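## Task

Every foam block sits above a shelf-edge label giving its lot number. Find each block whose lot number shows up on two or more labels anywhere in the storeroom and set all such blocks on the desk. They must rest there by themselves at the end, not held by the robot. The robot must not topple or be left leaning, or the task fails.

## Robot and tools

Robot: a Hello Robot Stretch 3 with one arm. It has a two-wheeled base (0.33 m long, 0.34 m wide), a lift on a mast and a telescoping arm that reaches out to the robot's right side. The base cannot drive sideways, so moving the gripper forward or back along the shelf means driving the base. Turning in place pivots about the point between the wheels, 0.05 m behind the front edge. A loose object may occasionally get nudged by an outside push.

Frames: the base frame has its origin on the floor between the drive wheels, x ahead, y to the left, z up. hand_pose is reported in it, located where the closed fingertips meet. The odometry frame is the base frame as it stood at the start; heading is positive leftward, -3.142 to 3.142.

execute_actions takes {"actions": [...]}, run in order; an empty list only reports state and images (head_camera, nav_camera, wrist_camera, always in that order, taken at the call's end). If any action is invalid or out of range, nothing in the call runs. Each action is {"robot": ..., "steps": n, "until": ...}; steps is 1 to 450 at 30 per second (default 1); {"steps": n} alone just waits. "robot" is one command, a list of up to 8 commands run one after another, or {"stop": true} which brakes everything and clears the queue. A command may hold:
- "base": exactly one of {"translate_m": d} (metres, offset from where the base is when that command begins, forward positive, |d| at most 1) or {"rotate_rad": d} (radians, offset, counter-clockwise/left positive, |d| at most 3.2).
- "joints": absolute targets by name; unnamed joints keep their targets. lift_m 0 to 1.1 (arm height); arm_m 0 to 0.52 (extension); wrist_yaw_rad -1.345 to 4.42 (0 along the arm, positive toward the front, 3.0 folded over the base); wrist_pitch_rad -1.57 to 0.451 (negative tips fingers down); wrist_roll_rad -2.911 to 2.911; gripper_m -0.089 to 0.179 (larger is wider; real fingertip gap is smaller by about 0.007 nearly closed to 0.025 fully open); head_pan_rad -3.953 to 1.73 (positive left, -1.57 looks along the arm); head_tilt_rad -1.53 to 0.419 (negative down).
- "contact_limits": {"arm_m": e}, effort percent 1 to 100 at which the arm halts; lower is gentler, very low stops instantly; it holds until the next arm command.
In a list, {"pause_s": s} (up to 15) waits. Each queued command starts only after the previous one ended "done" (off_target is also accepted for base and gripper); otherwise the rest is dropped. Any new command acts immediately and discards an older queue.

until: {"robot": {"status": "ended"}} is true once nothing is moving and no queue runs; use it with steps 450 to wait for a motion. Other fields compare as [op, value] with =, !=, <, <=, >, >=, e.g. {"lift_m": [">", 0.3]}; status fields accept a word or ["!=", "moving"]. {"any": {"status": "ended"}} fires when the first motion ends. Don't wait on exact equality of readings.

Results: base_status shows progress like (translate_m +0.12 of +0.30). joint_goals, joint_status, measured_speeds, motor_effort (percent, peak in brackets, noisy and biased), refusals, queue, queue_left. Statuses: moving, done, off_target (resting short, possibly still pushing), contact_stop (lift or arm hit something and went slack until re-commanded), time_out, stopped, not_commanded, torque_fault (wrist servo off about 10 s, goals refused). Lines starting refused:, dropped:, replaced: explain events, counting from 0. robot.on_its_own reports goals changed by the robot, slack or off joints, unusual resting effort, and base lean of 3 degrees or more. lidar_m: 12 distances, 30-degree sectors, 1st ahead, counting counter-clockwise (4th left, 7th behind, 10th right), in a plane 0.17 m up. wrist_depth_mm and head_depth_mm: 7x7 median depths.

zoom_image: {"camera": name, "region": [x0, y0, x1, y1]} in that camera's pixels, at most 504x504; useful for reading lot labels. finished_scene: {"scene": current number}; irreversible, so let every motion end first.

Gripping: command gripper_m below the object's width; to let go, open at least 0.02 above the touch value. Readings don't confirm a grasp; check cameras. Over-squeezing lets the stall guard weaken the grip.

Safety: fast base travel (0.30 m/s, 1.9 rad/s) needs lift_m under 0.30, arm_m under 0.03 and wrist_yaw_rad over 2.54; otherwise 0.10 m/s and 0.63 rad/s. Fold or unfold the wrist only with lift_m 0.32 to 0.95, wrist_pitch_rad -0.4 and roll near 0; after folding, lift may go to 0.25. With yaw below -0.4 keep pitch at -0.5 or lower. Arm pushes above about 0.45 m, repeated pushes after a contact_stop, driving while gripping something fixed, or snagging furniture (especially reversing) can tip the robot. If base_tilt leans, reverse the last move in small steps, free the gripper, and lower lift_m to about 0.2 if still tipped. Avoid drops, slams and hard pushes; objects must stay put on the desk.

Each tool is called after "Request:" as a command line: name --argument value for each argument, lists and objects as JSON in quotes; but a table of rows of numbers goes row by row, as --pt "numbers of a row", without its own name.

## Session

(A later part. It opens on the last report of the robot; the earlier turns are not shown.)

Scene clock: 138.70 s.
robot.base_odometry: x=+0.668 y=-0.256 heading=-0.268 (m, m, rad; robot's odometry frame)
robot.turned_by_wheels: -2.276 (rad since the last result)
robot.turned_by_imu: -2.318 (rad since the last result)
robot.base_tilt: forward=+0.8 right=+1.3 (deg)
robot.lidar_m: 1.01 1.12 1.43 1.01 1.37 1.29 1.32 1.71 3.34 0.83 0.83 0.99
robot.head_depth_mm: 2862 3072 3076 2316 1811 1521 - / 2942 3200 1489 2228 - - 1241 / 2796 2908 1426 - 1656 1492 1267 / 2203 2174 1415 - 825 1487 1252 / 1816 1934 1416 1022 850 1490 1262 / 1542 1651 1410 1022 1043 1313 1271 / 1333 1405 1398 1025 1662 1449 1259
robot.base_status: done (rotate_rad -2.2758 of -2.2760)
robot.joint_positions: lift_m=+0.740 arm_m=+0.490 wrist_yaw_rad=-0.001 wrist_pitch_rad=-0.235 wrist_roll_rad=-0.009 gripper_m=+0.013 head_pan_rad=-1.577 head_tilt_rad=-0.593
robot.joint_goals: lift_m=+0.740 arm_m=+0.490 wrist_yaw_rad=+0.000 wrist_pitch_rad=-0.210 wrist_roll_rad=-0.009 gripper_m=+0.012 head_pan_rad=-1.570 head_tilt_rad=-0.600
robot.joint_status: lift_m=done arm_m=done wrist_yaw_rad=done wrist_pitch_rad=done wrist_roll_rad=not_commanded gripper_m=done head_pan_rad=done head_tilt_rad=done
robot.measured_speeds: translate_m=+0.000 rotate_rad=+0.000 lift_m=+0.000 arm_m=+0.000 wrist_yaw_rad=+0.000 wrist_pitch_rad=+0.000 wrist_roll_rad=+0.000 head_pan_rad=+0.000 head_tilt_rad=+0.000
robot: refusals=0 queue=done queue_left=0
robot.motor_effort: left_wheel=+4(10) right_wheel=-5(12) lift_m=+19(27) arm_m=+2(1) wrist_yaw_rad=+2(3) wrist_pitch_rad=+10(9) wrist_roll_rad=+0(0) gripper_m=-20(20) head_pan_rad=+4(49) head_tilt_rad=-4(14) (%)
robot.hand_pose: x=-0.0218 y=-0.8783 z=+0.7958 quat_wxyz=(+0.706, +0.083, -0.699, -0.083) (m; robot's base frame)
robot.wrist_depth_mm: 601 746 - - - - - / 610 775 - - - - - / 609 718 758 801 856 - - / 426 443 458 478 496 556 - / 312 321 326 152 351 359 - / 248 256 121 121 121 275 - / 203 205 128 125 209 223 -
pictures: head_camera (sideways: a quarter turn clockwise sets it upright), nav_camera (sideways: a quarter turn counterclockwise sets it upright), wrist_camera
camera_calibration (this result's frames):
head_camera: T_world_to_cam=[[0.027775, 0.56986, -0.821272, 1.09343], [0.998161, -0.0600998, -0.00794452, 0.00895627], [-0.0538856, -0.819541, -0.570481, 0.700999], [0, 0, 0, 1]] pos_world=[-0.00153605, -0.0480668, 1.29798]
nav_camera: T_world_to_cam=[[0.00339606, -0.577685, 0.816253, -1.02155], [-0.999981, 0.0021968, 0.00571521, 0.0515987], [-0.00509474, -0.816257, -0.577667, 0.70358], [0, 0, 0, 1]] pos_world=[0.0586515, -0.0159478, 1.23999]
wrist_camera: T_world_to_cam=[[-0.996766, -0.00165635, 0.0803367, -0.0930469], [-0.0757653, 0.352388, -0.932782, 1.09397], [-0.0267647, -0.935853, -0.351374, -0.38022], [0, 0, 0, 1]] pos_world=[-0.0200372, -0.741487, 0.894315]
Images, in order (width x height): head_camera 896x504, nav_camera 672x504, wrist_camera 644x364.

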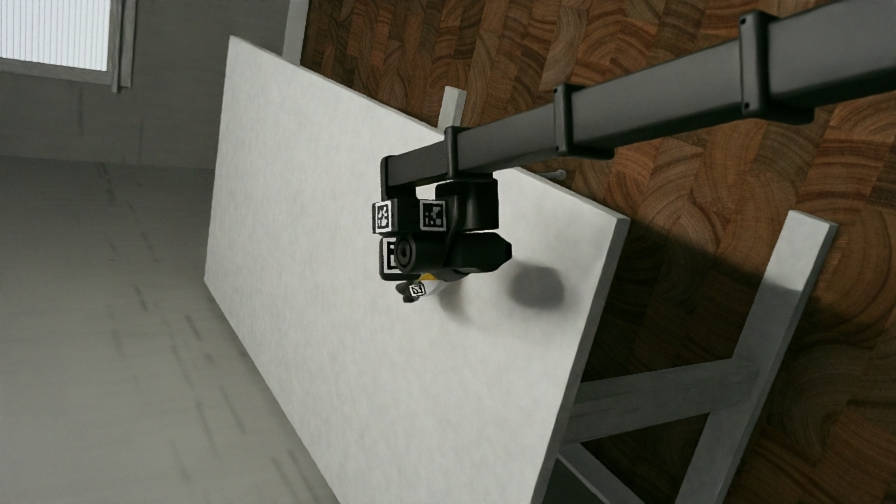

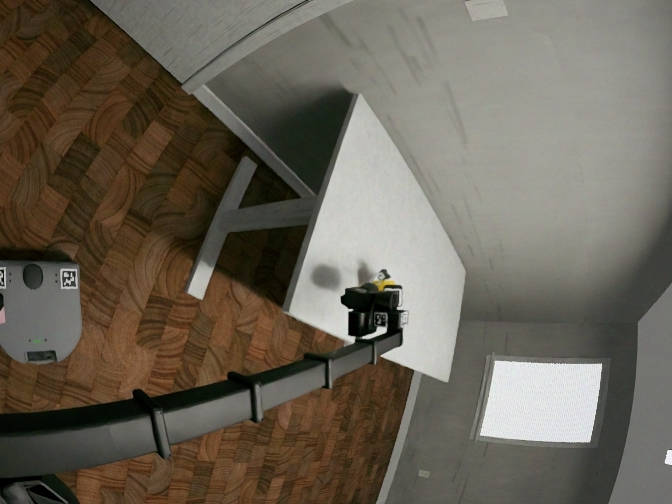

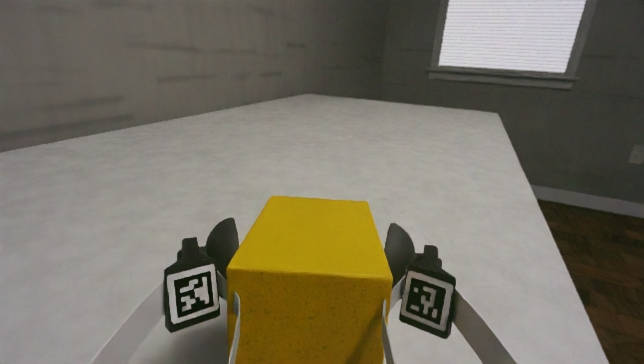

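Request:
execute_actions --actions '[{"robot":{"joints":{"lift_m":0.693}},"steps":100,"until":{"robot":{"status":"ended"}}}]'

Scene clock: 142.57 s.
robot.base_odometry: x=+0.668 y=-0.256 heading=-0.268 (m, m, rad; robot's odometry frame)
robot.turned_by_wheels: +0.000 (rad since the last result)
robot.turned_by_imu: -0.001 (rad since the last result)
robot.base_tilt: forward=+0.8 right=+1.3 (deg)
robot.lidar_m: 1.02 1.12 1.43 1.02 1.37 1.29 1.32 1.71 3.33 0.82 0.83 0.99
robot.head_depth_mm: 2880 3111 3056 2310 1803 1485 1285 / 2944 3165 1505 2245 1863 - 1241 / 2810 2966 1416 1113 1649 1491 1265 / 2202 2183 1411 1066 826 1484 1253 / 1803 1899 1415 1025 850 1489 1266 / 1539 1650 1421 1023 1051 1311 1273 / 1328 1414 1403 1027 1646 1447 1257
robot.base_status: done (rotate_rad -2.2758 of -2.2760)
robot.joint_positions: lift_m=+0.693 arm_m=+0.490 wrist_yaw_rad=-0.001 wrist_pitch_rad=-0.235 wrist_roll_rad=-0.009 gripper_m=+0.013 head_pan_rad=-1.577 head_tilt_rad=-0.593
robot.joint_goals: lift_m=+0.693 arm_m=+0.490 wrist_yaw_rad=+0.000 wrist_pitch_rad=-0.210 wrist_roll_rad=-0.009 gripper_m=+0.012 head_pan_rad=-1.570 head_tilt_rad=-0.600
robot.joint_status: lift_m=done arm_m=done wrist_yaw_rad=done wrist_pitch_rad=done wrist_roll_rad=not_commanded gripper_m=done head_pan_rad=done head_tilt_rad=done
robot.measured_speeds: translate_m=+0.000 rotate_rad=+0.000 lift_m=+0.000 arm_m=+0.000 wrist_yaw_rad=+0.000 wrist_pitch_rad=+0.000 wrist_roll_rad=+0.000 head_pan_rad=+0.000 head_tilt_rad=+0.000
robot: refusals=0 queue=done queue_left=0
robot.motor_effort: left_wheel=+3(4) right_wheel=-5(5) lift_m=+18(17) arm_m=+2(2) wrist_yaw_rad=+2(1) wrist_pitch_rad=+10(10) wrist_roll_rad=+0(0) gripper_m=-20(19) head_pan_rad=+4(4) head_tilt_rad=-5(4) (%)
robot.hand_pose: x=-0.0218 y=-0.8783 z=+0.7489 quat_wxyz=(+0.706, +0.083, -0.699, -0.083) (m; robot's base frame)
robot.wrist_depth_mm: 596 755 - - - - - / 615 761 996 - - - - / 487 516 546 584 624 767 - / 311 317 331 343 353 374 - / 226 230 233 147 253 255 - / 178 184 121 121 120 197 202 / 147 148 130 127 151 160 162
pictures: head_camera (sideways: a quarter turn clockwise sets it upright), nav_camera (sideways: a quarter turn counterclockwise sets it upright), wrist_camera
camera_calibration (this result's frames):
head_camera: T_world_to_cam=[[0.027775, 0.56986, -0.821272, 1.09343], [0.998161, -0.0600998, -0.00794453, 0.00895628], [-0.0538856, -0.819541, -0.570481, 0.700999], [0, 0, 0, 1]] pos_world=[-0.00153605, -0.0480668, 1.29798]
nav_camera: T_world_to_cam=[[0.00339606, -0.577685, 0.816253, -1.02155], [-0.999981, 0.0021968, 0.00571521, 0.0515987], [-0.00509474, -0.816257, -0.577667, 0.70358], [0, 0, 0, 1]] pos_world=[0.0586515, -0.0159478, 1.23999]
wrist_camera: T_world_to_cam=[[-0.996766, -0.00165469, 0.0803372, -0.089272], [-0.0757652, 0.352388, -0.932782, 1.05015], [-0.0267664, -0.935853, -0.351374, -0.396728], [0, 0, 0, 1]] pos_world=[-0.0200373, -0.741488, 0.847336]
Images, in order (width x height): head_camera 896x504, nav_camera 672x504, wrist_camera 644x364.

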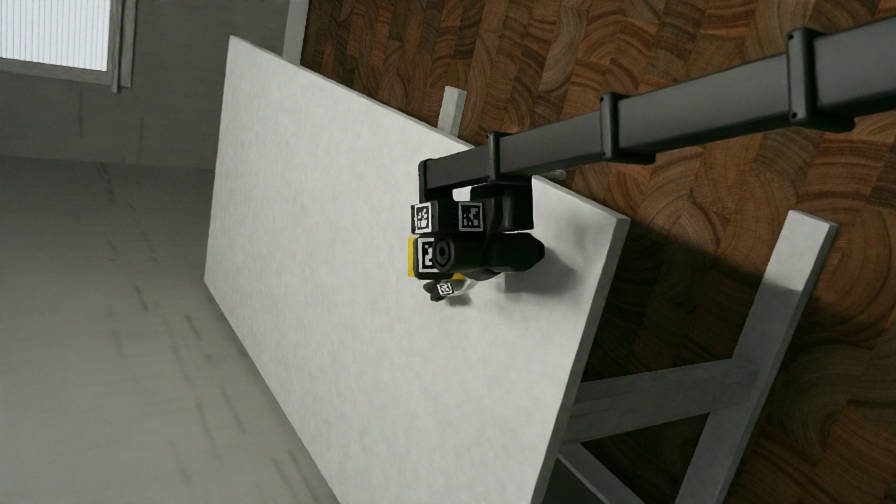

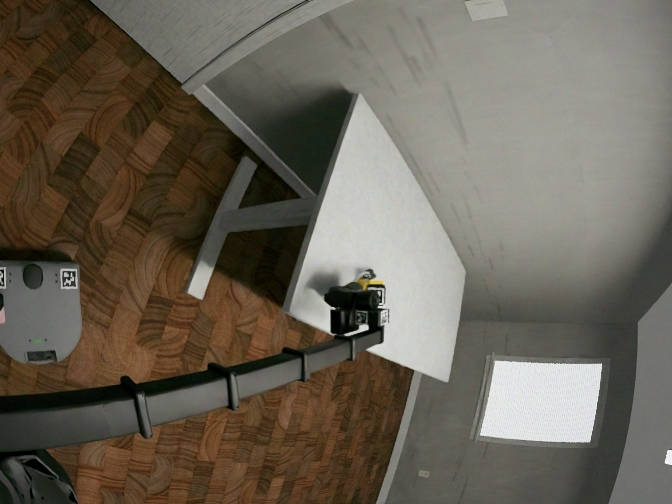

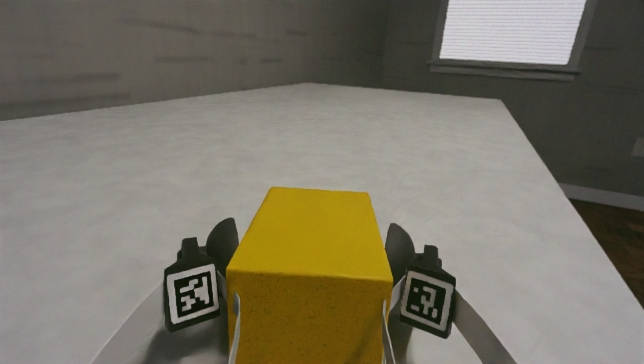

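Request:
execute_actions --actions '[{"robot":{"joints":{"gripper_m":0.179}},"steps":60,"until":{"robot":{"gripper_m":[">",0.11]}}},{"robot":{"joints":{"lift_m":1.02,"arm_m":0.2}},"steps":60,"until":{"robot":{"lift_m":[">",0.755]}}},{"robot":[{"base":{"rotate_rad":1.49},"joints":{"wrist_yaw_rad":-0.38,"head_tilt_rad":-0.35}}],"steps":200,"until":{"robot":{"base_status":["!=","moving"]}}},{"robot":{"base":{"translate_m":0.33}},"steps":200,"until":{"robot":{"base_status":["!=","moving"]}}},{"robot":{"base":{"rotate_rad":1.025}},"steps":200,"until":{"robot":{"rotate_rad":[">",0.8]}}},{"robot":{"joints":{"arm_m":0.42}},"steps":200,"until":{"robot":{"status":"ended"}}}]'

Scene clock: 199.37 s.
robot.base_odometry: x=+0.780 y=+0.054 heading=+2.247 (m, m, rad; robot's odometry frame)
robot.turned_by_wheels: +2.515 (rad since the last result)
robot.turned_by_imu: +2.557 (rad since the last result)
robot.base_tilt: forward=+0.9 right=+1.4 (deg)
robot.lidar_m: 1.17 1.18 1.44 2.85 1.14 1.15 1.12 1.12 0.96 1.12 0.69 1.28
robot.head_depth_mm: 674 1107 1169 - 1341 1079 1307 / 665 1074 1127 814 1323 1082 1281 / 657 1056 - 793 1304 1043 954 / 649 1036 1088 770 1277 1083 950 / 645 1021 1079 885 1253 1092 928 / 636 998 1056 882 1223 1096 899 / 629 975 1030 889 852 990 836
robot.base_status: done (rotate_rad +1.0248 of +1.0250)
robot.joint_positions: lift_m=+1.020 arm_m=+0.420 wrist_yaw_rad=-0.378 wrist_pitch_rad=-0.235 wrist_roll_rad=-0.009 gripper_m=+0.179 head_pan_rad=-1.577 head_tilt_rad=-0.359
robot.joint_goals: lift_m=+1.020 arm_m=+0.420 wrist_yaw_rad=-0.380 wrist_pitch_rad=-0.210 wrist_roll_rad=-0.009 gripper_m=+0.179 head_pan_rad=-1.570 head_tilt_rad=-0.350
robot.joint_status: lift_m=done arm_m=done wrist_yaw_rad=done wrist_pitch_rad=done wrist_roll_rad=not_commanded gripper_m=done head_pan_rad=done head_tilt_rad=done
robot.measured_speeds: translate_m=+0.000 rotate_rad=+0.000 lift_m=+0.000 arm_m=+0.000 wrist_yaw_rad=+0.000 wrist_pitch_rad=+0.000 wrist_roll_rad=+0.000 head_pan_rad=+0.000 head_tilt_rad=+0.000
robot: refusals=0 queue=done queue_left=0
robot.motor_effort: left_wheel=-4(9) right_wheel=+4(12) lift_m=+26(27) arm_m=+2(4) wrist_yaw_rad=-1(3) wrist_pitch_rad=+9(10) wrist_roll_rad=+0(0) gripper_m=-1(83) head_pan_rad=+4(4) head_tilt_rad=+4(24) (%)
robot.hand_pose: x=-0.1114 y=-0.7910 z=+1.0754 quat_wxyz=(+0.678, -0.049, -0.702, -0.214) (m; robot's base frame)
robot.wrist_depth_mm: 355 393 447 521 590 502 410 / 368 413 471 551 626 515 415 / 383 431 491 582 657 520 425 / 399 433 484 503 529 500 432 / 339 340 323 322 367 379 391 / - 267 235 255 283 287 298 / 201 219 222 225 229 230 249
pictures: head_camera (sideways: a quarter turn clockwise sets it upright), nav_camera (sideways: a quarter turn counterclockwise sets it upright), wrist_camera
camera_calibration (this result's frames):
head_camera: T_world_to_cam=[[0.026432, 0.364247, -0.930927, 1.23647], [0.99817, -0.0602765, 0.00475667, -0.00757884], [-0.0543804, -0.92935, -0.365174, 0.433858], [0, 0, 0, 1]] pos_world=[-0.00152392, -0.0476303, 1.30953]
nav_camera: T_world_to_cam=[[0.00473484, -0.373021, 0.927811, -1.16706], [-0.999973, 0.00343039, 0.00648227, 0.0505981], [-0.00560078, -0.927817, -0.372994, 0.437267], [0, 0, 0, 1]] pos_world=[0.0585717, -0.029809, 1.24559]
wrist_camera: T_world_to_cam=[[-0.927447, 0.365223, 0.0803372, 0.0932507], [0.0591727, 0.355453, -0.932819, 1.33474], [-0.369243, -0.860387, -0.351275, -0.181298], [0, 0, 0, 1]] pos_world=[-0.0594382, -0.664482, 1.1739]
Images, in order (width x height): head_camera 896x504, nav_camera 672x504, wrist_camera 644x364.

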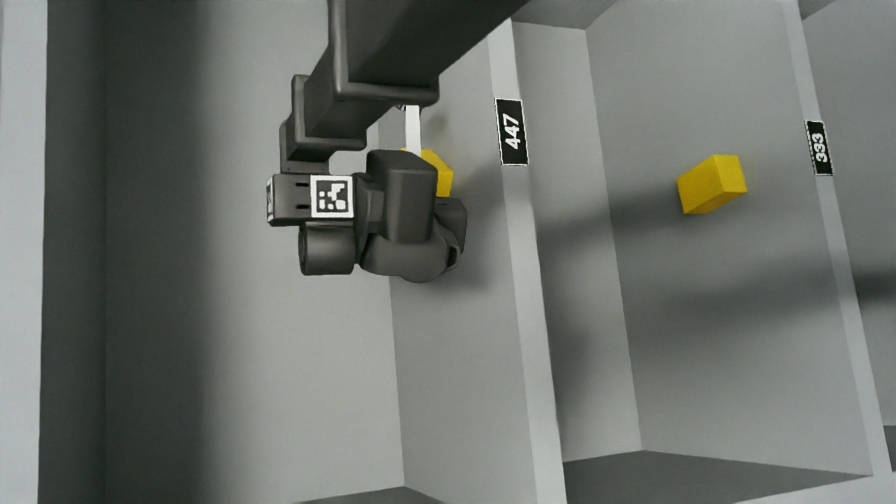

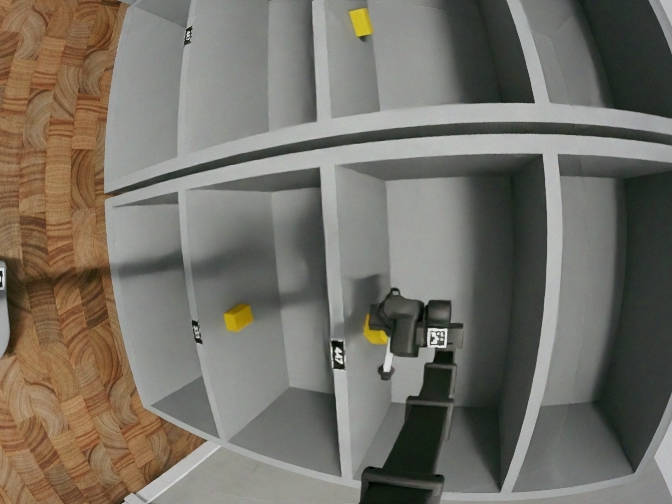

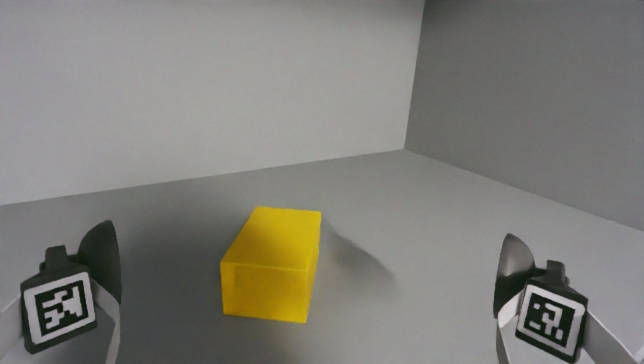

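Request:
execute_actions --actions '[{"robot":{"base":{"translate_m":-0.01},"joints":{"arm_m":0.52}},"steps":100,"until":{"robot":{"arm_m":[">",0.49]}}},{"robot":{"joints":{"lift_m":0.961}},"steps":100,"until":{"robot":{"status":"ended"}}}]'

Scene clock: 217.23 s.
robot.base_odometry: x=+0.787 y=+0.046 heading=+2.247 (m, m, rad; robot's odometry frame)
robot.turned_by_wheels: +0.000 (rad since the last result)
robot.turned_by_imu: -0.001 (rad since the last result)
robot.base_tilt: forward=+0.9 right=+1.4 (deg)
robot.lidar_m: 1.18 1.18 1.45 3.63 1.14 1.15 1.11 1.11 0.95 1.12 0.69 1.29
robot.head_depth_mm: 675 1101 1185 1005 - 1039 1305 / 665 1078 1156 - 1318 1079 1281 / 658 1055 1114 767 1305 1051 952 / 648 1035 1096 768 1280 1085 952 / 643 1014 1080 884 1250 1096 922 / 634 995 1056 887 1216 1093 896 / 626 976 1037 895 904 1019 857
robot.base_status: done (translate_m -0.0100 of -0.0100)
robot.joint_positions: lift_m=+0.961 arm_m=+0.520 wrist_yaw_rad=-0.378 wrist_pitch_rad=-0.235 wrist_roll_rad=-0.009 gripper_m=+0.179 head_pan_rad=-1.577 head_tilt_rad=-0.359
robot.joint_goals: lift_m=+0.961 arm_m=+0.520 wrist_yaw_rad=-0.380 wrist_pitch_rad=-0.210 wrist_roll_rad=-0.009 gripper_m=+0.179 head_pan_rad=-1.570 head_tilt_rad=-0.350
robot.joint_status: lift_m=done arm_m=done wrist_yaw_rad=done wrist_pitch_rad=done wrist_roll_rad=not_commanded gripper_m=done head_pan_rad=done head_tilt_rad=done
robot.measured_speeds: translate_m=+0.000 rotate_rad=+0.000 lift_m=+0.000 arm_m=+0.000 wrist_yaw_rad=+0.000 wrist_pitch_rad=+0.000 wrist_roll_rad=+0.000 head_pan_rad=+0.000 head_tilt_rad=+0.000
robot: refusals=0 queue=done queue_left=0
robot.motor_effort: left_wheel=-4(9) right_wheel=+5(9) lift_m=+17(26) arm_m=+3(3) wrist_yaw_rad=-1(0) wrist_pitch_rad=+9(9) wrist_roll_rad=+0(0) gripper_m=+0(1) head_pan_rad=+4(4) head_tilt_rad=+4(4) (%)
robot.hand_pose: x=-0.1114 y=-0.8910 z=+1.0169 quat_wxyz=(+0.678, -0.049, -0.702, -0.214) (m; robot's base frame)
robot.wrist_depth_mm: 285 315 356 413 496 477 392 / 297 327 375 438 529 487 397 / 307 345 396 451 536 491 404 / 301 312 322 336 349 365 376 / 226 227 218 148 243 255 261 / - 177 123 114 181 192 199 / - 145 123 117 148 153 165
pictures: head_camera (sideways: a quarter turn clockwise sets it upright), nav_camera (sideways: a quarter turn counterclockwise sets it upright), wrist_camera
camera_calibration (this result's frames):
head_camera: T_world_to_cam=[[0.0264319, 0.364244, -0.930928, 1.23647], [0.99817, -0.0602763, 0.00475683, -0.00757906], [-0.0543802, -0.929351, -0.365171, 0.433854], [0, 0, 0, 1]] pos_world=[-0.00152391, -0.0476303, 1.30953]
nav_camera: T_world_to_cam=[[0.00473495, -0.373018, 0.927812, -1.16707], [-0.999973, 0.00343018, 0.00648228, 0.0505981], [-0.00560057, -0.927818, -0.372992, 0.437263], [0, 0, 0, 1]] pos_world=[0.0585717, -0.0298091, 1.24559]
wrist_camera: T_world_to_cam=[[-0.92743, 0.365267, 0.0803374, 0.13451], [0.059171, 0.355407, -0.932837, 1.31566], [-0.369287, -0.860387, -0.351229, -0.287965], [0, 0, 0, 1]] pos_world=[-0.0594423, -0.764489, 1.11535]
Images, in order (width x height): head_camera 896x504, nav_camera 672x504, wrist_camera 644x364.

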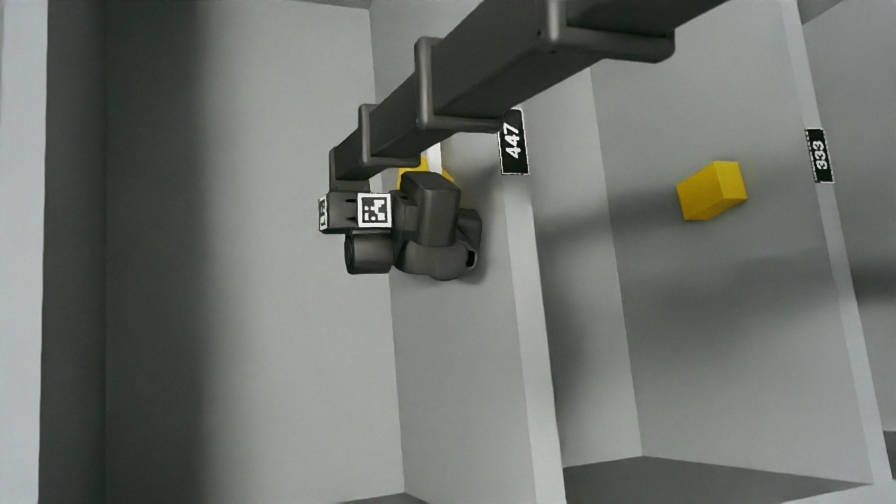

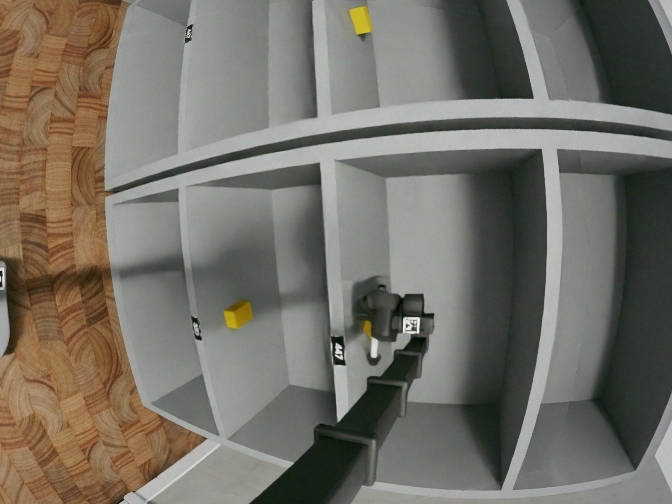

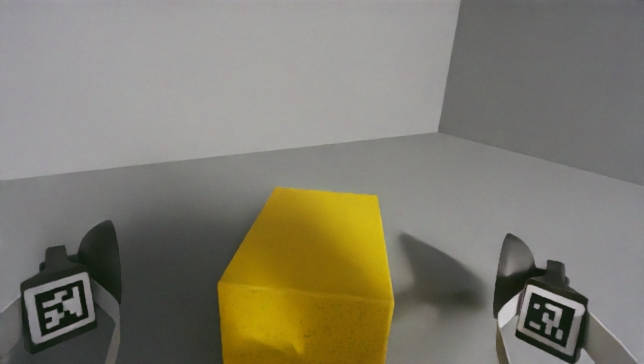

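Request:
execute_actions --actions '[{"robot":{"joints":{"gripper_m":0.012}},"steps":90,"until":{"robot":{"gripper_m_status":["!=","moving"]}}},{"robot":{"joints":{"lift_m":1.0}},"steps":60,"until":{"robot":{"lift_m":[">",0.985]}}},{"robot":{"joints":{"arm_m":0.3,"wrist_yaw_rad":0}},"steps":60,"until":{"robot":{"arm_m":["<",0.48]}}},{"robot":{"base":{"rotate_rad":-1.177}},"steps":200,"until":{"robot":{"base_status":["!=","moving"]}}}]'

Request:
execute_actions --actions '[{"robot":{"base":{"translate_m":-0.40},"joints":{"lift_m":0.74,"head_tilt_rad":-0.6}},"steps":250,"until":{"robot":{"base_status":["!=","moving"]}}},{"robot":{"base":{"rotate_rad":-1.01},"joints":{"arm_m":0.4}},"steps":200,"until":{"robot":{"rotate_rad":["<",-0.55]}}},{"robot":{"joints":{"arm_m":0.51}},"steps":200,"until":{"robot":{"status":"ended"}}}]'

Scene clock: 238.03 s.
robot.base_odometry: x=+0.787 y=+0.046 heading=+1.070 (m, m, rad; robot's odometry frame)
robot.turned_by_wheels: -1.177 (rad since the last result)
robot.turned_by_imu: -1.200 (rad since the last result)
robot.base_tilt: forward=+0.9 right=+1.3 (deg)
robot.lidar_m: 0.69 1.27 1.18 1.18 1.34 2.23 1.72 1.14 1.11 1.11 0.95 1.13
robot.head_depth_mm: 904 963 1018 - 1201 1282 1389 / 922 979 1027 - 1217 1314 1397 / 941 999 1054 - 1245 1355 1422 / 952 1022 1086 - 1286 1374 1469 / 970 1033 1107 1187 1307 1427 1471 / 1000 1065 1163 1234 1361 1474 1492 / 1025 1093 1188 1279 1385 1530 1481
robot.base_status: done (rotate_rad -1.1768 of -1.1770)
robot.joint_positions: lift_m=+1.000 arm_m=+0.300 wrist_yaw_rad=-0.001 wrist_pitch_rad=-0.235 wrist_roll_rad=-0.009 gripper_m=+0.016 head_pan_rad=-1.577 head_tilt_rad=-0.359
robot.joint_goals: lift_m=+1.000 arm_m=+0.300 wrist_yaw_rad=+0.000 wrist_pitch_rad=-0.210 wrist_roll_rad=-0.009 gripper_m=+0.015 head_pan_rad=-1.570 head_tilt_rad=-0.350
robot.joint_status: lift_m=done arm_m=done wrist_yaw_rad=done wrist_pitch_rad=done wrist_roll_rad=not_commanded gripper_m=done head_pan_rad=done head_tilt_rad=done
robot.measured_speeds: translate_m=+0.000 rotate_rad=+0.000 lift_m=+0.000 arm_m=+0.000 wrist_yaw_rad=+0.000 wrist_pitch_rad=+0.000 wrist_roll_rad=+0.000 head_pan_rad=+0.000 head_tilt_rad=+0.000
robot: refusals=0 queue=done queue_left=0
robot.motor_effort: left_wheel=+4(9) right_wheel=-6(13) lift_m=+26(27) arm_m=-3(5) wrist_yaw_rad=+1(4) wrist_pitch_rad=+9(9) wrist_roll_rad=+0(0) gripper_m=-21(95) head_pan_rad=+4(4) head_tilt_rad=+3(4) (%)
robot.hand_pose: x=-0.0217 y=-0.6889 z=+1.0554 quat_wxyz=(+0.706, +0.083, -0.699, -0.083) (m; robot's base frame)
robot.wrist_depth_mm: 646 611 563 531 505 486 462 / 693 657 592 565 537 510 483 / 740 689 629 596 565 539 517 / 794 735 673 612 587 565 533 / 867 799 687 147 608 592 558 / 923 854 123 119 119 625 592 / 991 931 134 123 712 664 621
pictures: head_camera (sideways: a quarter turn clockwise sets it upright), nav_camera (sideways: a quarter turn counterclockwise sets it upright), wrist_camera
camera_calibration (this result's frames):
head_camera: T_world_to_cam=[[0.0264196, 0.36411, -0.930981, 1.23654], [0.998172, -0.060244, 0.00476474, -0.00758937], [-0.0543512, -0.929406, -0.365036, 0.433678], [0, 0, 0, 1]] pos_world=[-0.0015224, -0.0476294, 1.30954]
nav_camera: T_world_to_cam=[[0.00474754, -0.372883, 0.927866, -1.16714], [-0.999973, 0.00339953, 0.00648265, 0.0505976], [-0.00557158, -0.927872, -0.372856, 0.437087], [0, 0, 0, 1]] pos_world=[0.0585726, -0.0298157, 1.24559]
wrist_camera: T_world_to_cam=[[-0.996766, -0.00214707, 0.0803363, -0.113803], [-0.0759425, 0.352205, -0.932837, 1.26931], [-0.026292, -0.93592, -0.351229, -0.111942], [0, 0, 0, 1]] pos_world=[-0.0199833, -0.552072, 1.15389]
Images, in order (width x height): head_camera 896x504, nav_camera 672x504, wrist_camera 644x364.

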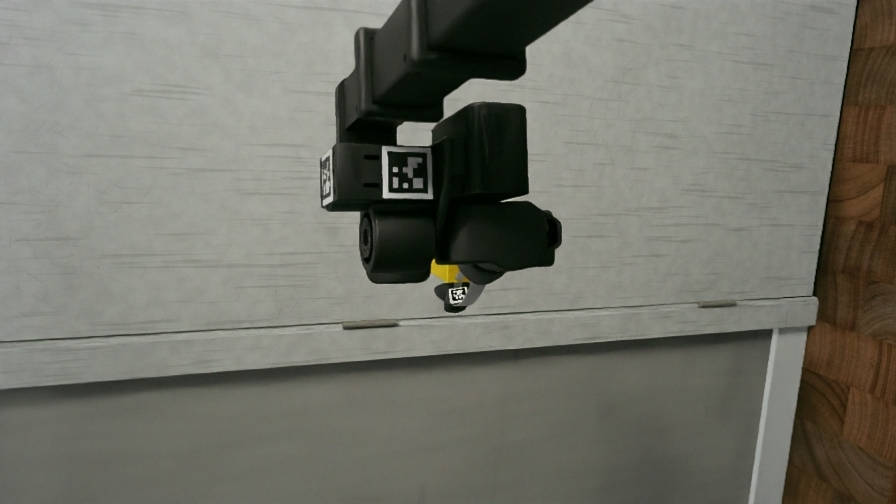

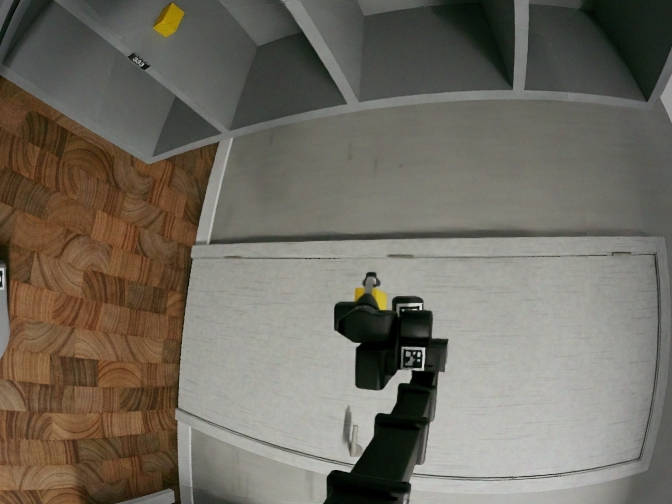

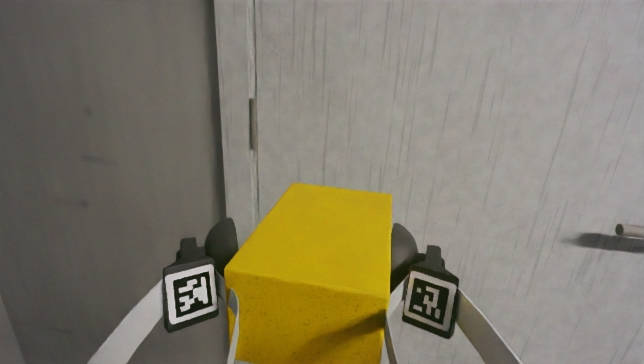

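Scene clock: 246.40 s.
robot.base_odometry: x=+0.595 y=-0.305 heading=+0.060 (m, m, rad; robot's odometry frame)
robot.turned_by_wheels: -1.010 (rad since the last result)
robot.turned_by_imu: -1.028 (rad since the last result)
robot.base_tilt: forward=+0.8 right=+1.3 (deg)
robot.lidar_m: 1.17 1.21 1.09 1.47 1.26 1.27 1.46 2.53 1.32 0.78 1.01 1.02
robot.head_depth_mm: 1887 2068 1403 1020 849 1525 - / 1651 1841 1415 1038 - - 1223 / 1450 1628 1410 - 797 1465 1220 / 1304 1442 1426 933 852 1407 1260 / 1186 1304 1356 1025 1119 1425 1261 / 1086 1174 1260 1025 1569 1487 1263 / 991 1078 1167 1164 1405 1465 1270
robot.base_status: done (rotate_rad -1.0098 of -1.0100)
robot.joint_positions: lift_m=+0.740 arm_m=+0.510 wrist_yaw_rad=-0.001 wrist_pitch_rad=-0.235 wrist_roll_rad=-0.009 gripper_m=+0.016 head_pan_rad=-1.577 head_tilt_rad=-0.593
robot.joint_goals: lift_m=+0.740 arm_m=+0.510 wrist_yaw_rad=+0.000 wrist_pitch_rad=-0.210 wrist_roll_rad=-0.009 gripper_m=+0.015 head_pan_rad=-1.570 head_tilt_rad=-0.600
robot.joint_status: lift_m=done arm_m=done wrist_yaw_rad=done wrist_pitch_rad=done wrist_roll_rad=not_commanded gripper_m=done head_pan_rad=done head_tilt_rad=done
robot.measured_speeds: translate_m=+0.000 rotate_rad=+0.000 lift_m=+0.000 arm_m=+0.000 wrist_yaw_rad=+0.000 wrist_pitch_rad=+0.000 wrist_roll_rad=+0.000 head_pan_rad=+0.000 head_tilt_rad=+0.000
robot: refusals=0 queue=done queue_left=0
robot.motor_effort: left_wheel=+4(10) right_wheel=-6(12) lift_m=+19(21) arm_m=+2(4) wrist_yaw_rad=+1(1) wrist_pitch_rad=+9(9) wrist_roll_rad=+0(0) gripper_m=-19(19) head_pan_rad=+3(4) head_tilt_rad=-4(24) (%)
robot.hand_pose: x=-0.0217 y=-0.8983 z=+0.7959 quat_wxyz=(+0.706, +0.083, -0.699, -0.083) (m; robot's base frame)
robot.wrist_depth_mm: 386 452 540 685 939 - - / 401 465 563 733 - - - / 415 487 595 726 861 943 - / 419 446 463 474 495 519 536 / 314 319 326 147 339 358 368 / 246 252 123 119 119 274 281 / 203 205 133 123 209 221 227
pictures: head_camera (sideways: a quarter turn clockwise sets it upright), nav_camera (sideways: a quarter turn counterclockwise sets it upright), wrist_camera
camera_calibration (this result's frames):
head_camera: T_world_to_cam=[[0.0276419, 0.569838, -0.821292, 1.09346], [0.998175, -0.0598674, -0.00794263, 0.00895372], [-0.0536946, -0.819574, -0.570453, 0.700961], [0, 0, 0, 1]] pos_world=[-0.00152484, -0.0480688, 1.29798]
nav_camera: T_world_to_cam=[[0.00353093, -0.577656, 0.816273, -1.02158], [-0.999982, 0.00196383, 0.00571535, 0.0515985], [-0.00490453, -0.816278, -0.577638, 0.703541], [0, 0, 0, 1]] pos_world=[0.0586552, -0.0159377, 1.23999]
wrist_camera: T_world_to_cam=[[-0.996765, -0.0021806, 0.0803357, -0.0934229], [-0.0759538, 0.352203, -0.932837, 1.10095], [-0.0262603, -0.935921, -0.351229, -0.39909], [0, 0, 0, 1]] pos_world=[-0.0199797, -0.761478, 0.894339]
Images, in order (width x height): head_camera 896x504, nav_camera 672x504, wrist_camera 644x364.

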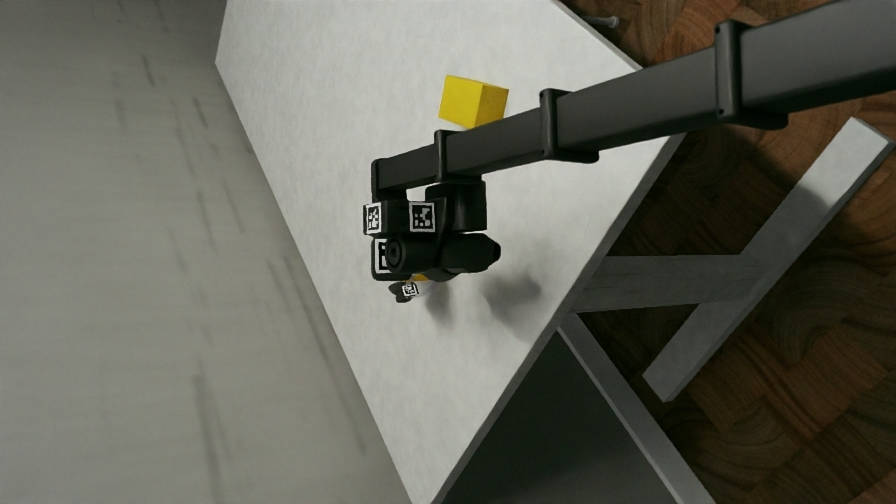

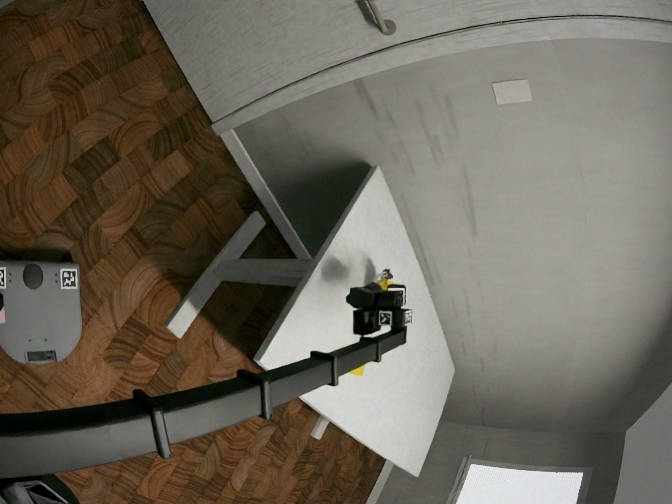

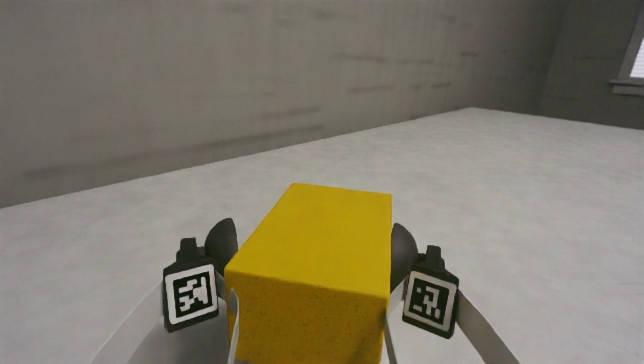

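Request:
execute_actions --actions '[{"robot":{"joints":{"lift_m":0.691}},"steps":100,"until":{"robot":{"status":"ended"}}},{"robot":{"joints":{"gripper_m":0.14}},"steps":60,"until":{"robot":{"gripper_m":[">",0.115]}}},{"robot":{"joints":{"lift_m":0.73,"arm_m":0.0}},"steps":60,"until":{"robot":{"arm_m":["<",0.40]}}},{"robot":{"base":{"rotate_rad":0.4275},"joints":{"head_pan_rad":-2.1}},"steps":100,"until":{"robot":{"base_status":["!=","moving"]}}}]'

Request:
execute_actions --actions '[{"robot":{"base":{"translate_m":-1.0},"joints":{"lift_m":0.34,"arm_m":0.0,"wrist_pitch_rad":-0.4,"wrist_yaw_rad":3.0,"gripper_m":0.04,"head_pan_rad":-3.3,"head_tilt_rad":-0.6}},"steps":200,"until":{"robot":{"wrist_yaw_rad":[">",2.9]}}},{"robot":{"joints":{"lift_m":0.27}},"steps":200,"until":{"robot":{"lift_m":["<",0.295],"arm_m":["<",0.025]}}},{"robot":{"base":{"translate_m":-1.0}},"steps":200,"until":{"robot":{"translate_m":["<",-0.7]}}},{"robot":{"base":{"translate_m":-1.0}},"steps":200,"until":{"robot":{"status":"ended"}}}]'

Scene clock: 290.33 s.
robot.base_odometry: x=+0.595 y=-0.305 heading=+0.487 (m, m, rad; robot's odometry frame)
robot.turned_by_wheels: +0.427 (rad since the last result)
robot.turned_by_imu: +0.434 (rad since the last result)
robot.base_tilt: forward=+0.8 right=+1.2 (deg)
robot.lidar_m: 1.21 1.09 1.56 1.27 1.27 1.40 2.19 1.88 0.78 1.01 1.01 1.12
robot.head_depth_mm: 2336 2611 1405 1057 1758 1481 1256 / 1941 2100 1424 1018 823 1492 1263 / 1661 1821 1403 1019 799 1408 1260 / 1453 1608 1432 1028 802 1484 - / 1304 1415 1419 989 883 1191 1208 / 1167 1275 1328 1023 1619 - 1215 / 1066 1144 1226 1026 1448 - 1207
robot.base_status: done (rotate_rad +0.4273 of +0.4275)
robot.joint_positions: lift_m=+0.730 arm_m=+0.172 wrist_yaw_rad=-0.001 wrist_pitch_rad=-0.235 wrist_roll_rad=-0.009 gripper_m=+0.140 head_pan_rad=-2.093 head_tilt_rad=-0.593
robot.joint_goals: lift_m=+0.730 arm_m=+0.000 wrist_yaw_rad=+0.000 wrist_pitch_rad=-0.210 wrist_roll_rad=-0.009 gripper_m=+0.140 head_pan_rad=-2.100 head_tilt_rad=-0.600
robot.joint_status: lift_m=moving arm_m=moving wrist_yaw_rad=done wrist_pitch_rad=done wrist_roll_rad=not_commanded gripper_m=done head_pan_rad=done head_tilt_rad=done
robot.measured_speeds: translate_m=+0.000 rotate_rad=+0.000 lift_m=+0.000 arm_m=-0.140 wrist_yaw_rad=+0.000 wrist_pitch_rad=+0.000 wrist_roll_rad=+0.000 head_pan_rad=+0.000 head_tilt_rad=+0.000
robot: refusals=0 queue=done queue_left=0
robot.motor_effort: left_wheel=-4(9) right_wheel=+5(12) lift_m=+28(28) arm_m=-3(4) wrist_yaw_rad=+1(0) wrist_pitch_rad=+9(9) wrist_roll_rad=+0(0) gripper_m=+0(82) head_pan_rad=-3(38) head_tilt_rad=-4(5) (%)
robot.hand_pose: x=-0.0216 y=-0.5609 z=+0.7854 quat_wxyz=(+0.706, +0.083, -0.699, -0.083) (m; robot's base frame)
robot.wrist_depth_mm: 481 533 586 651 724 801 916 / 498 540 612 685 760 870 - / 526 562 650 708 764 891 941 / 546 588 676 759 505 493 408 / 581 618 738 821 918 341 348 / 603 - 776 894 1000 288 266 / 628 723 829 978 - 493 238
pictures: head_camera (sideways: a quarter turn clockwise sets it upright), nav_camera (sideways: a quarter turn counterclockwise sets it upright), wrist_camera
camera_calibration (this result's frames):
head_camera: T_world_to_cam=[[0.305385, 0.482096, -0.821172, 1.09161], [0.838567, -0.544741, -0.00795397, 0.0099421], [-0.451161, -0.686179, -0.570625, 0.70361], [0, 0, 0, 1]] pos_world=[-0.0242565, -0.0380414, 1.29797]
nav_camera: T_world_to_cam=[[-0.282132, -0.50428, 0.816151, -1.01968], [-0.868718, 0.495274, 0.00571451, 0.0507989], [-0.4071, -0.707393, -0.57781, 0.706218], [0, 0, 0, 1]] pos_world=[0.0439474, -0.0397898, 1.23998]
wrist_camera: T_world_to_cam=[[-0.996765, -0.00246959, 0.0803347, -0.0919395], [-0.0760556, 0.352159, -0.932845, 0.972385], [-0.0259868, -0.935937, -0.351207, -0.087039], [0, 0, 0, 1]] pos_world=[-0.0199486, -0.424124, 0.883902]
Images, in order (width x height): head_camera 896x504, nav_camera 672x504, wrist_camera 644x364.

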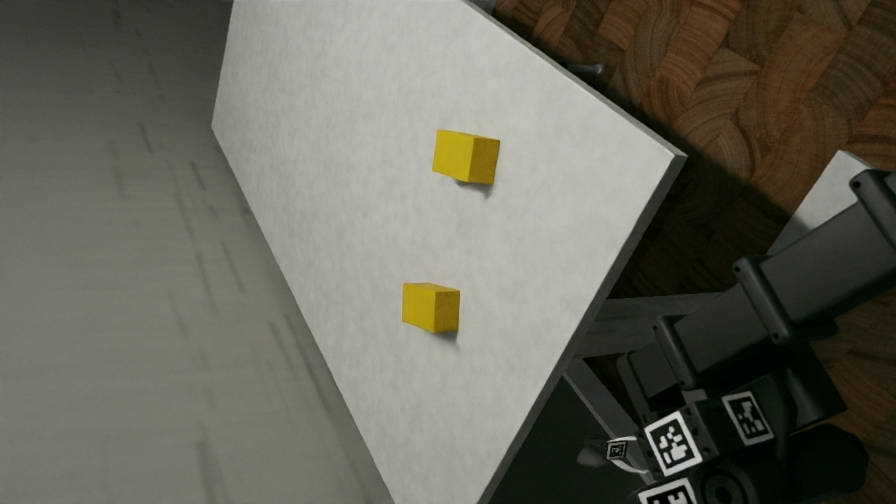

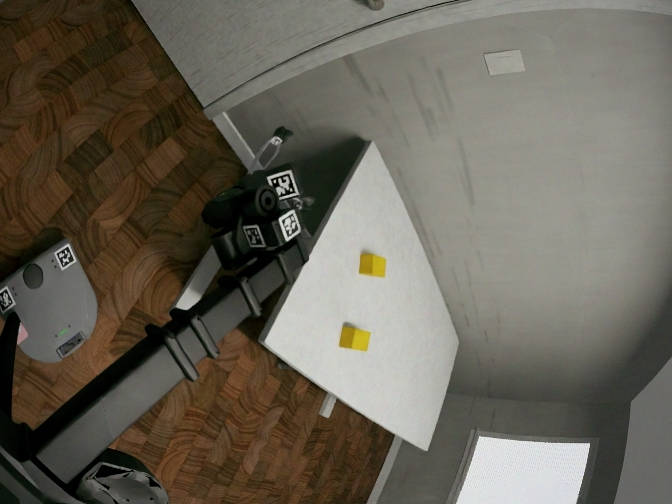

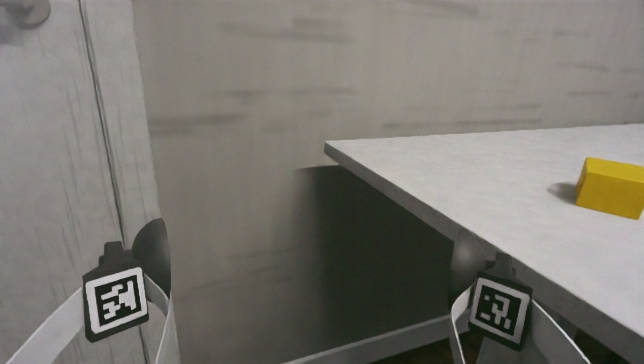

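Scene clock: 301.73 s.
robot.base_odometry: x=-1.261 y=-1.288 heading=+0.487 (m, m, rad; robot's odometry frame)
robot.turned_by_wheels: +0.000 (rad since the last result)
robot.turned_by_imu: +0.000 (rad since the last result)
robot.base_tilt: forward=+0.9 right=+1.2 (deg)
robot.lidar_m: 3.02 1.28 0.66 0.53 0.53 1.56 1.28 1.27 1.40 1.79 1.30 1.34
robot.head_depth_mm: 1527 1722 1999 2245 1815 1492 1260 / 1444 1608 1832 2071 1813 1487 1264 / 1357 1503 1696 1933 1822 1478 1263 / 1259 1404 1562 1790 1822 1483 1264 / 1194 1316 1466 1650 1757 1502 1268 / 1139 1239 1377 1527 1690 1486 1250 / 1090 1185 1292 1441 1601 1489 1261
robot.base_status: done (translate_m -1.0000 of -1.0000)
robot.joint_positions: lift_m=+0.270 arm_m=+0.003 wrist_yaw_rad=+2.998 wrist_pitch_rad=-0.414 wrist_roll_rad=-0.009 gripper_m=+0.040 head_pan_rad=-3.293 head_tilt_rad=-0.593
robot.joint_goals: lift_m=+0.270 arm_m=+0.000 wrist_yaw_rad=+3.000 wrist_pitch_rad=-0.400 wrist_roll_rad=-0.009 gripper_m=+0.040 head_pan_rad=-3.300 head_tilt_rad=-0.600
robot.joint_status: lift_m=done arm_m=done wrist_yaw_rad=done wrist_pitch_rad=done wrist_roll_rad=not_commanded gripper_m=done head_pan_rad=done head_tilt_rad=done
robot.measured_speeds: translate_m=+0.000 rotate_rad=+0.000 lift_m=+0.000 arm_m=+0.000 wrist_yaw_rad=+0.000 wrist_pitch_rad=+0.000 wrist_roll_rad=+0.000 head_pan_rad=+0.000 head_tilt_rad=+0.000
robot: refusals=0 queue=done queue_left=0
robot.motor_effort: left_wheel=-5(14) right_wheel=+5(9) lift_m=+19(20) arm_m=-3(4) wrist_yaw_rad=+3(4) wrist_pitch_rad=+5(7) wrist_roll_rad=+0(0) gripper_m=+0(81) head_pan_rad=-3(48) head_tilt_rad=-4(5) (%)
robot.hand_pose: x=+0.0110 y=+0.0745 z=+0.2837 quat_wxyz=(+0.195, +0.697, +0.096, +0.683) (m; robot's base frame)
robot.wrist_depth_mm: 419 - 534 608 710 836 - / 449 - 573 661 782 937 - / 477 - 624 716 846 - - / 511 548 680 755 813 840 871 / 546 579 636 626 644 658 686 / 488 498 - 537 543 544 556 / - - - - 442 461 469
pictures: head_camera (sideways: a quarter turn clockwise sets it upright), nav_camera (sideways: a quarter turn counterclockwise sets it upright), wrist_camera
camera_calibration (this result's frames):
head_camera: T_world_to_cam=[[0.560524, -0.110075, -0.82079, 1.08955], [-0.203945, -0.97895, -0.00799009, 0.0163485], [-0.802633, 0.171875, -0.571174, 0.706468], [0, 0, 0, 1]] pos_world=[-0.040352, 0.0145129, 1.29794]
nav_camera: T_world_to_cam=[[-0.572774, 0.0803641, 0.815764, -1.0174], [0.146917, 0.989132, 0.00571184, 0.044607], [-0.80644, 0.123121, -0.578356, 0.709365], [0, 0, 0, 1]] pos_world=[-0.017235, -0.0496975, 1.23997]
wrist_camera: T_world_to_cam=[[0.98892, -0.12598, 0.0785196, -0.0296737], [0.00181027, -0.518668, -0.854974, 0.325012], [0.148436, 0.845643, -0.512693, 0.243441], [0, 0, 0, 1]] pos_world=[-0.0073787, -0.0410294, 0.405017]
Images, in order (width x height): head_camera 896x504, nav_camera 672x504, wrist_camera 644x364.

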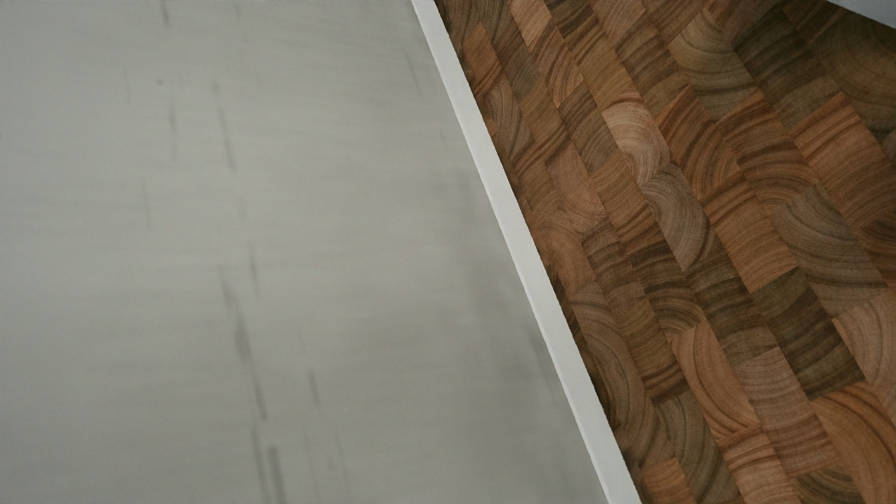

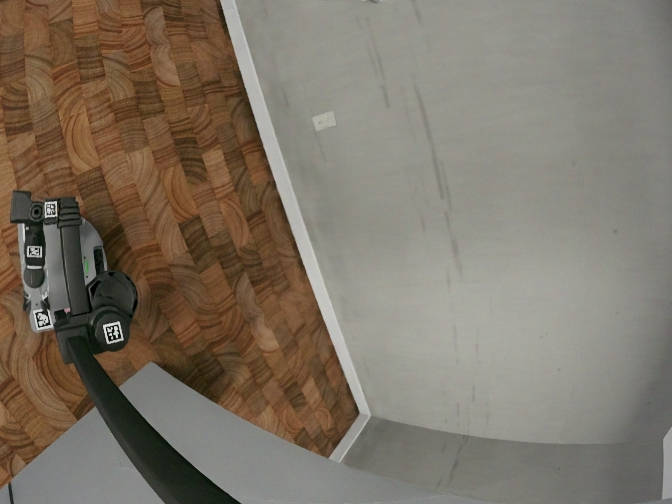

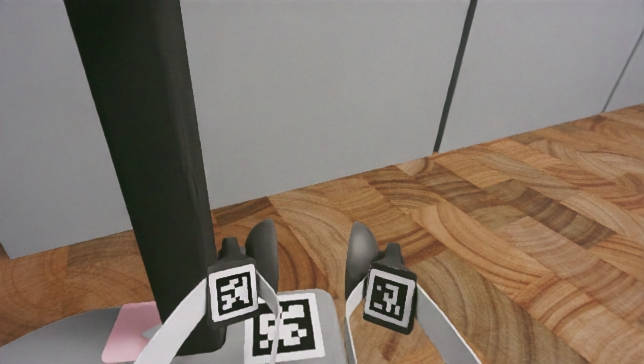

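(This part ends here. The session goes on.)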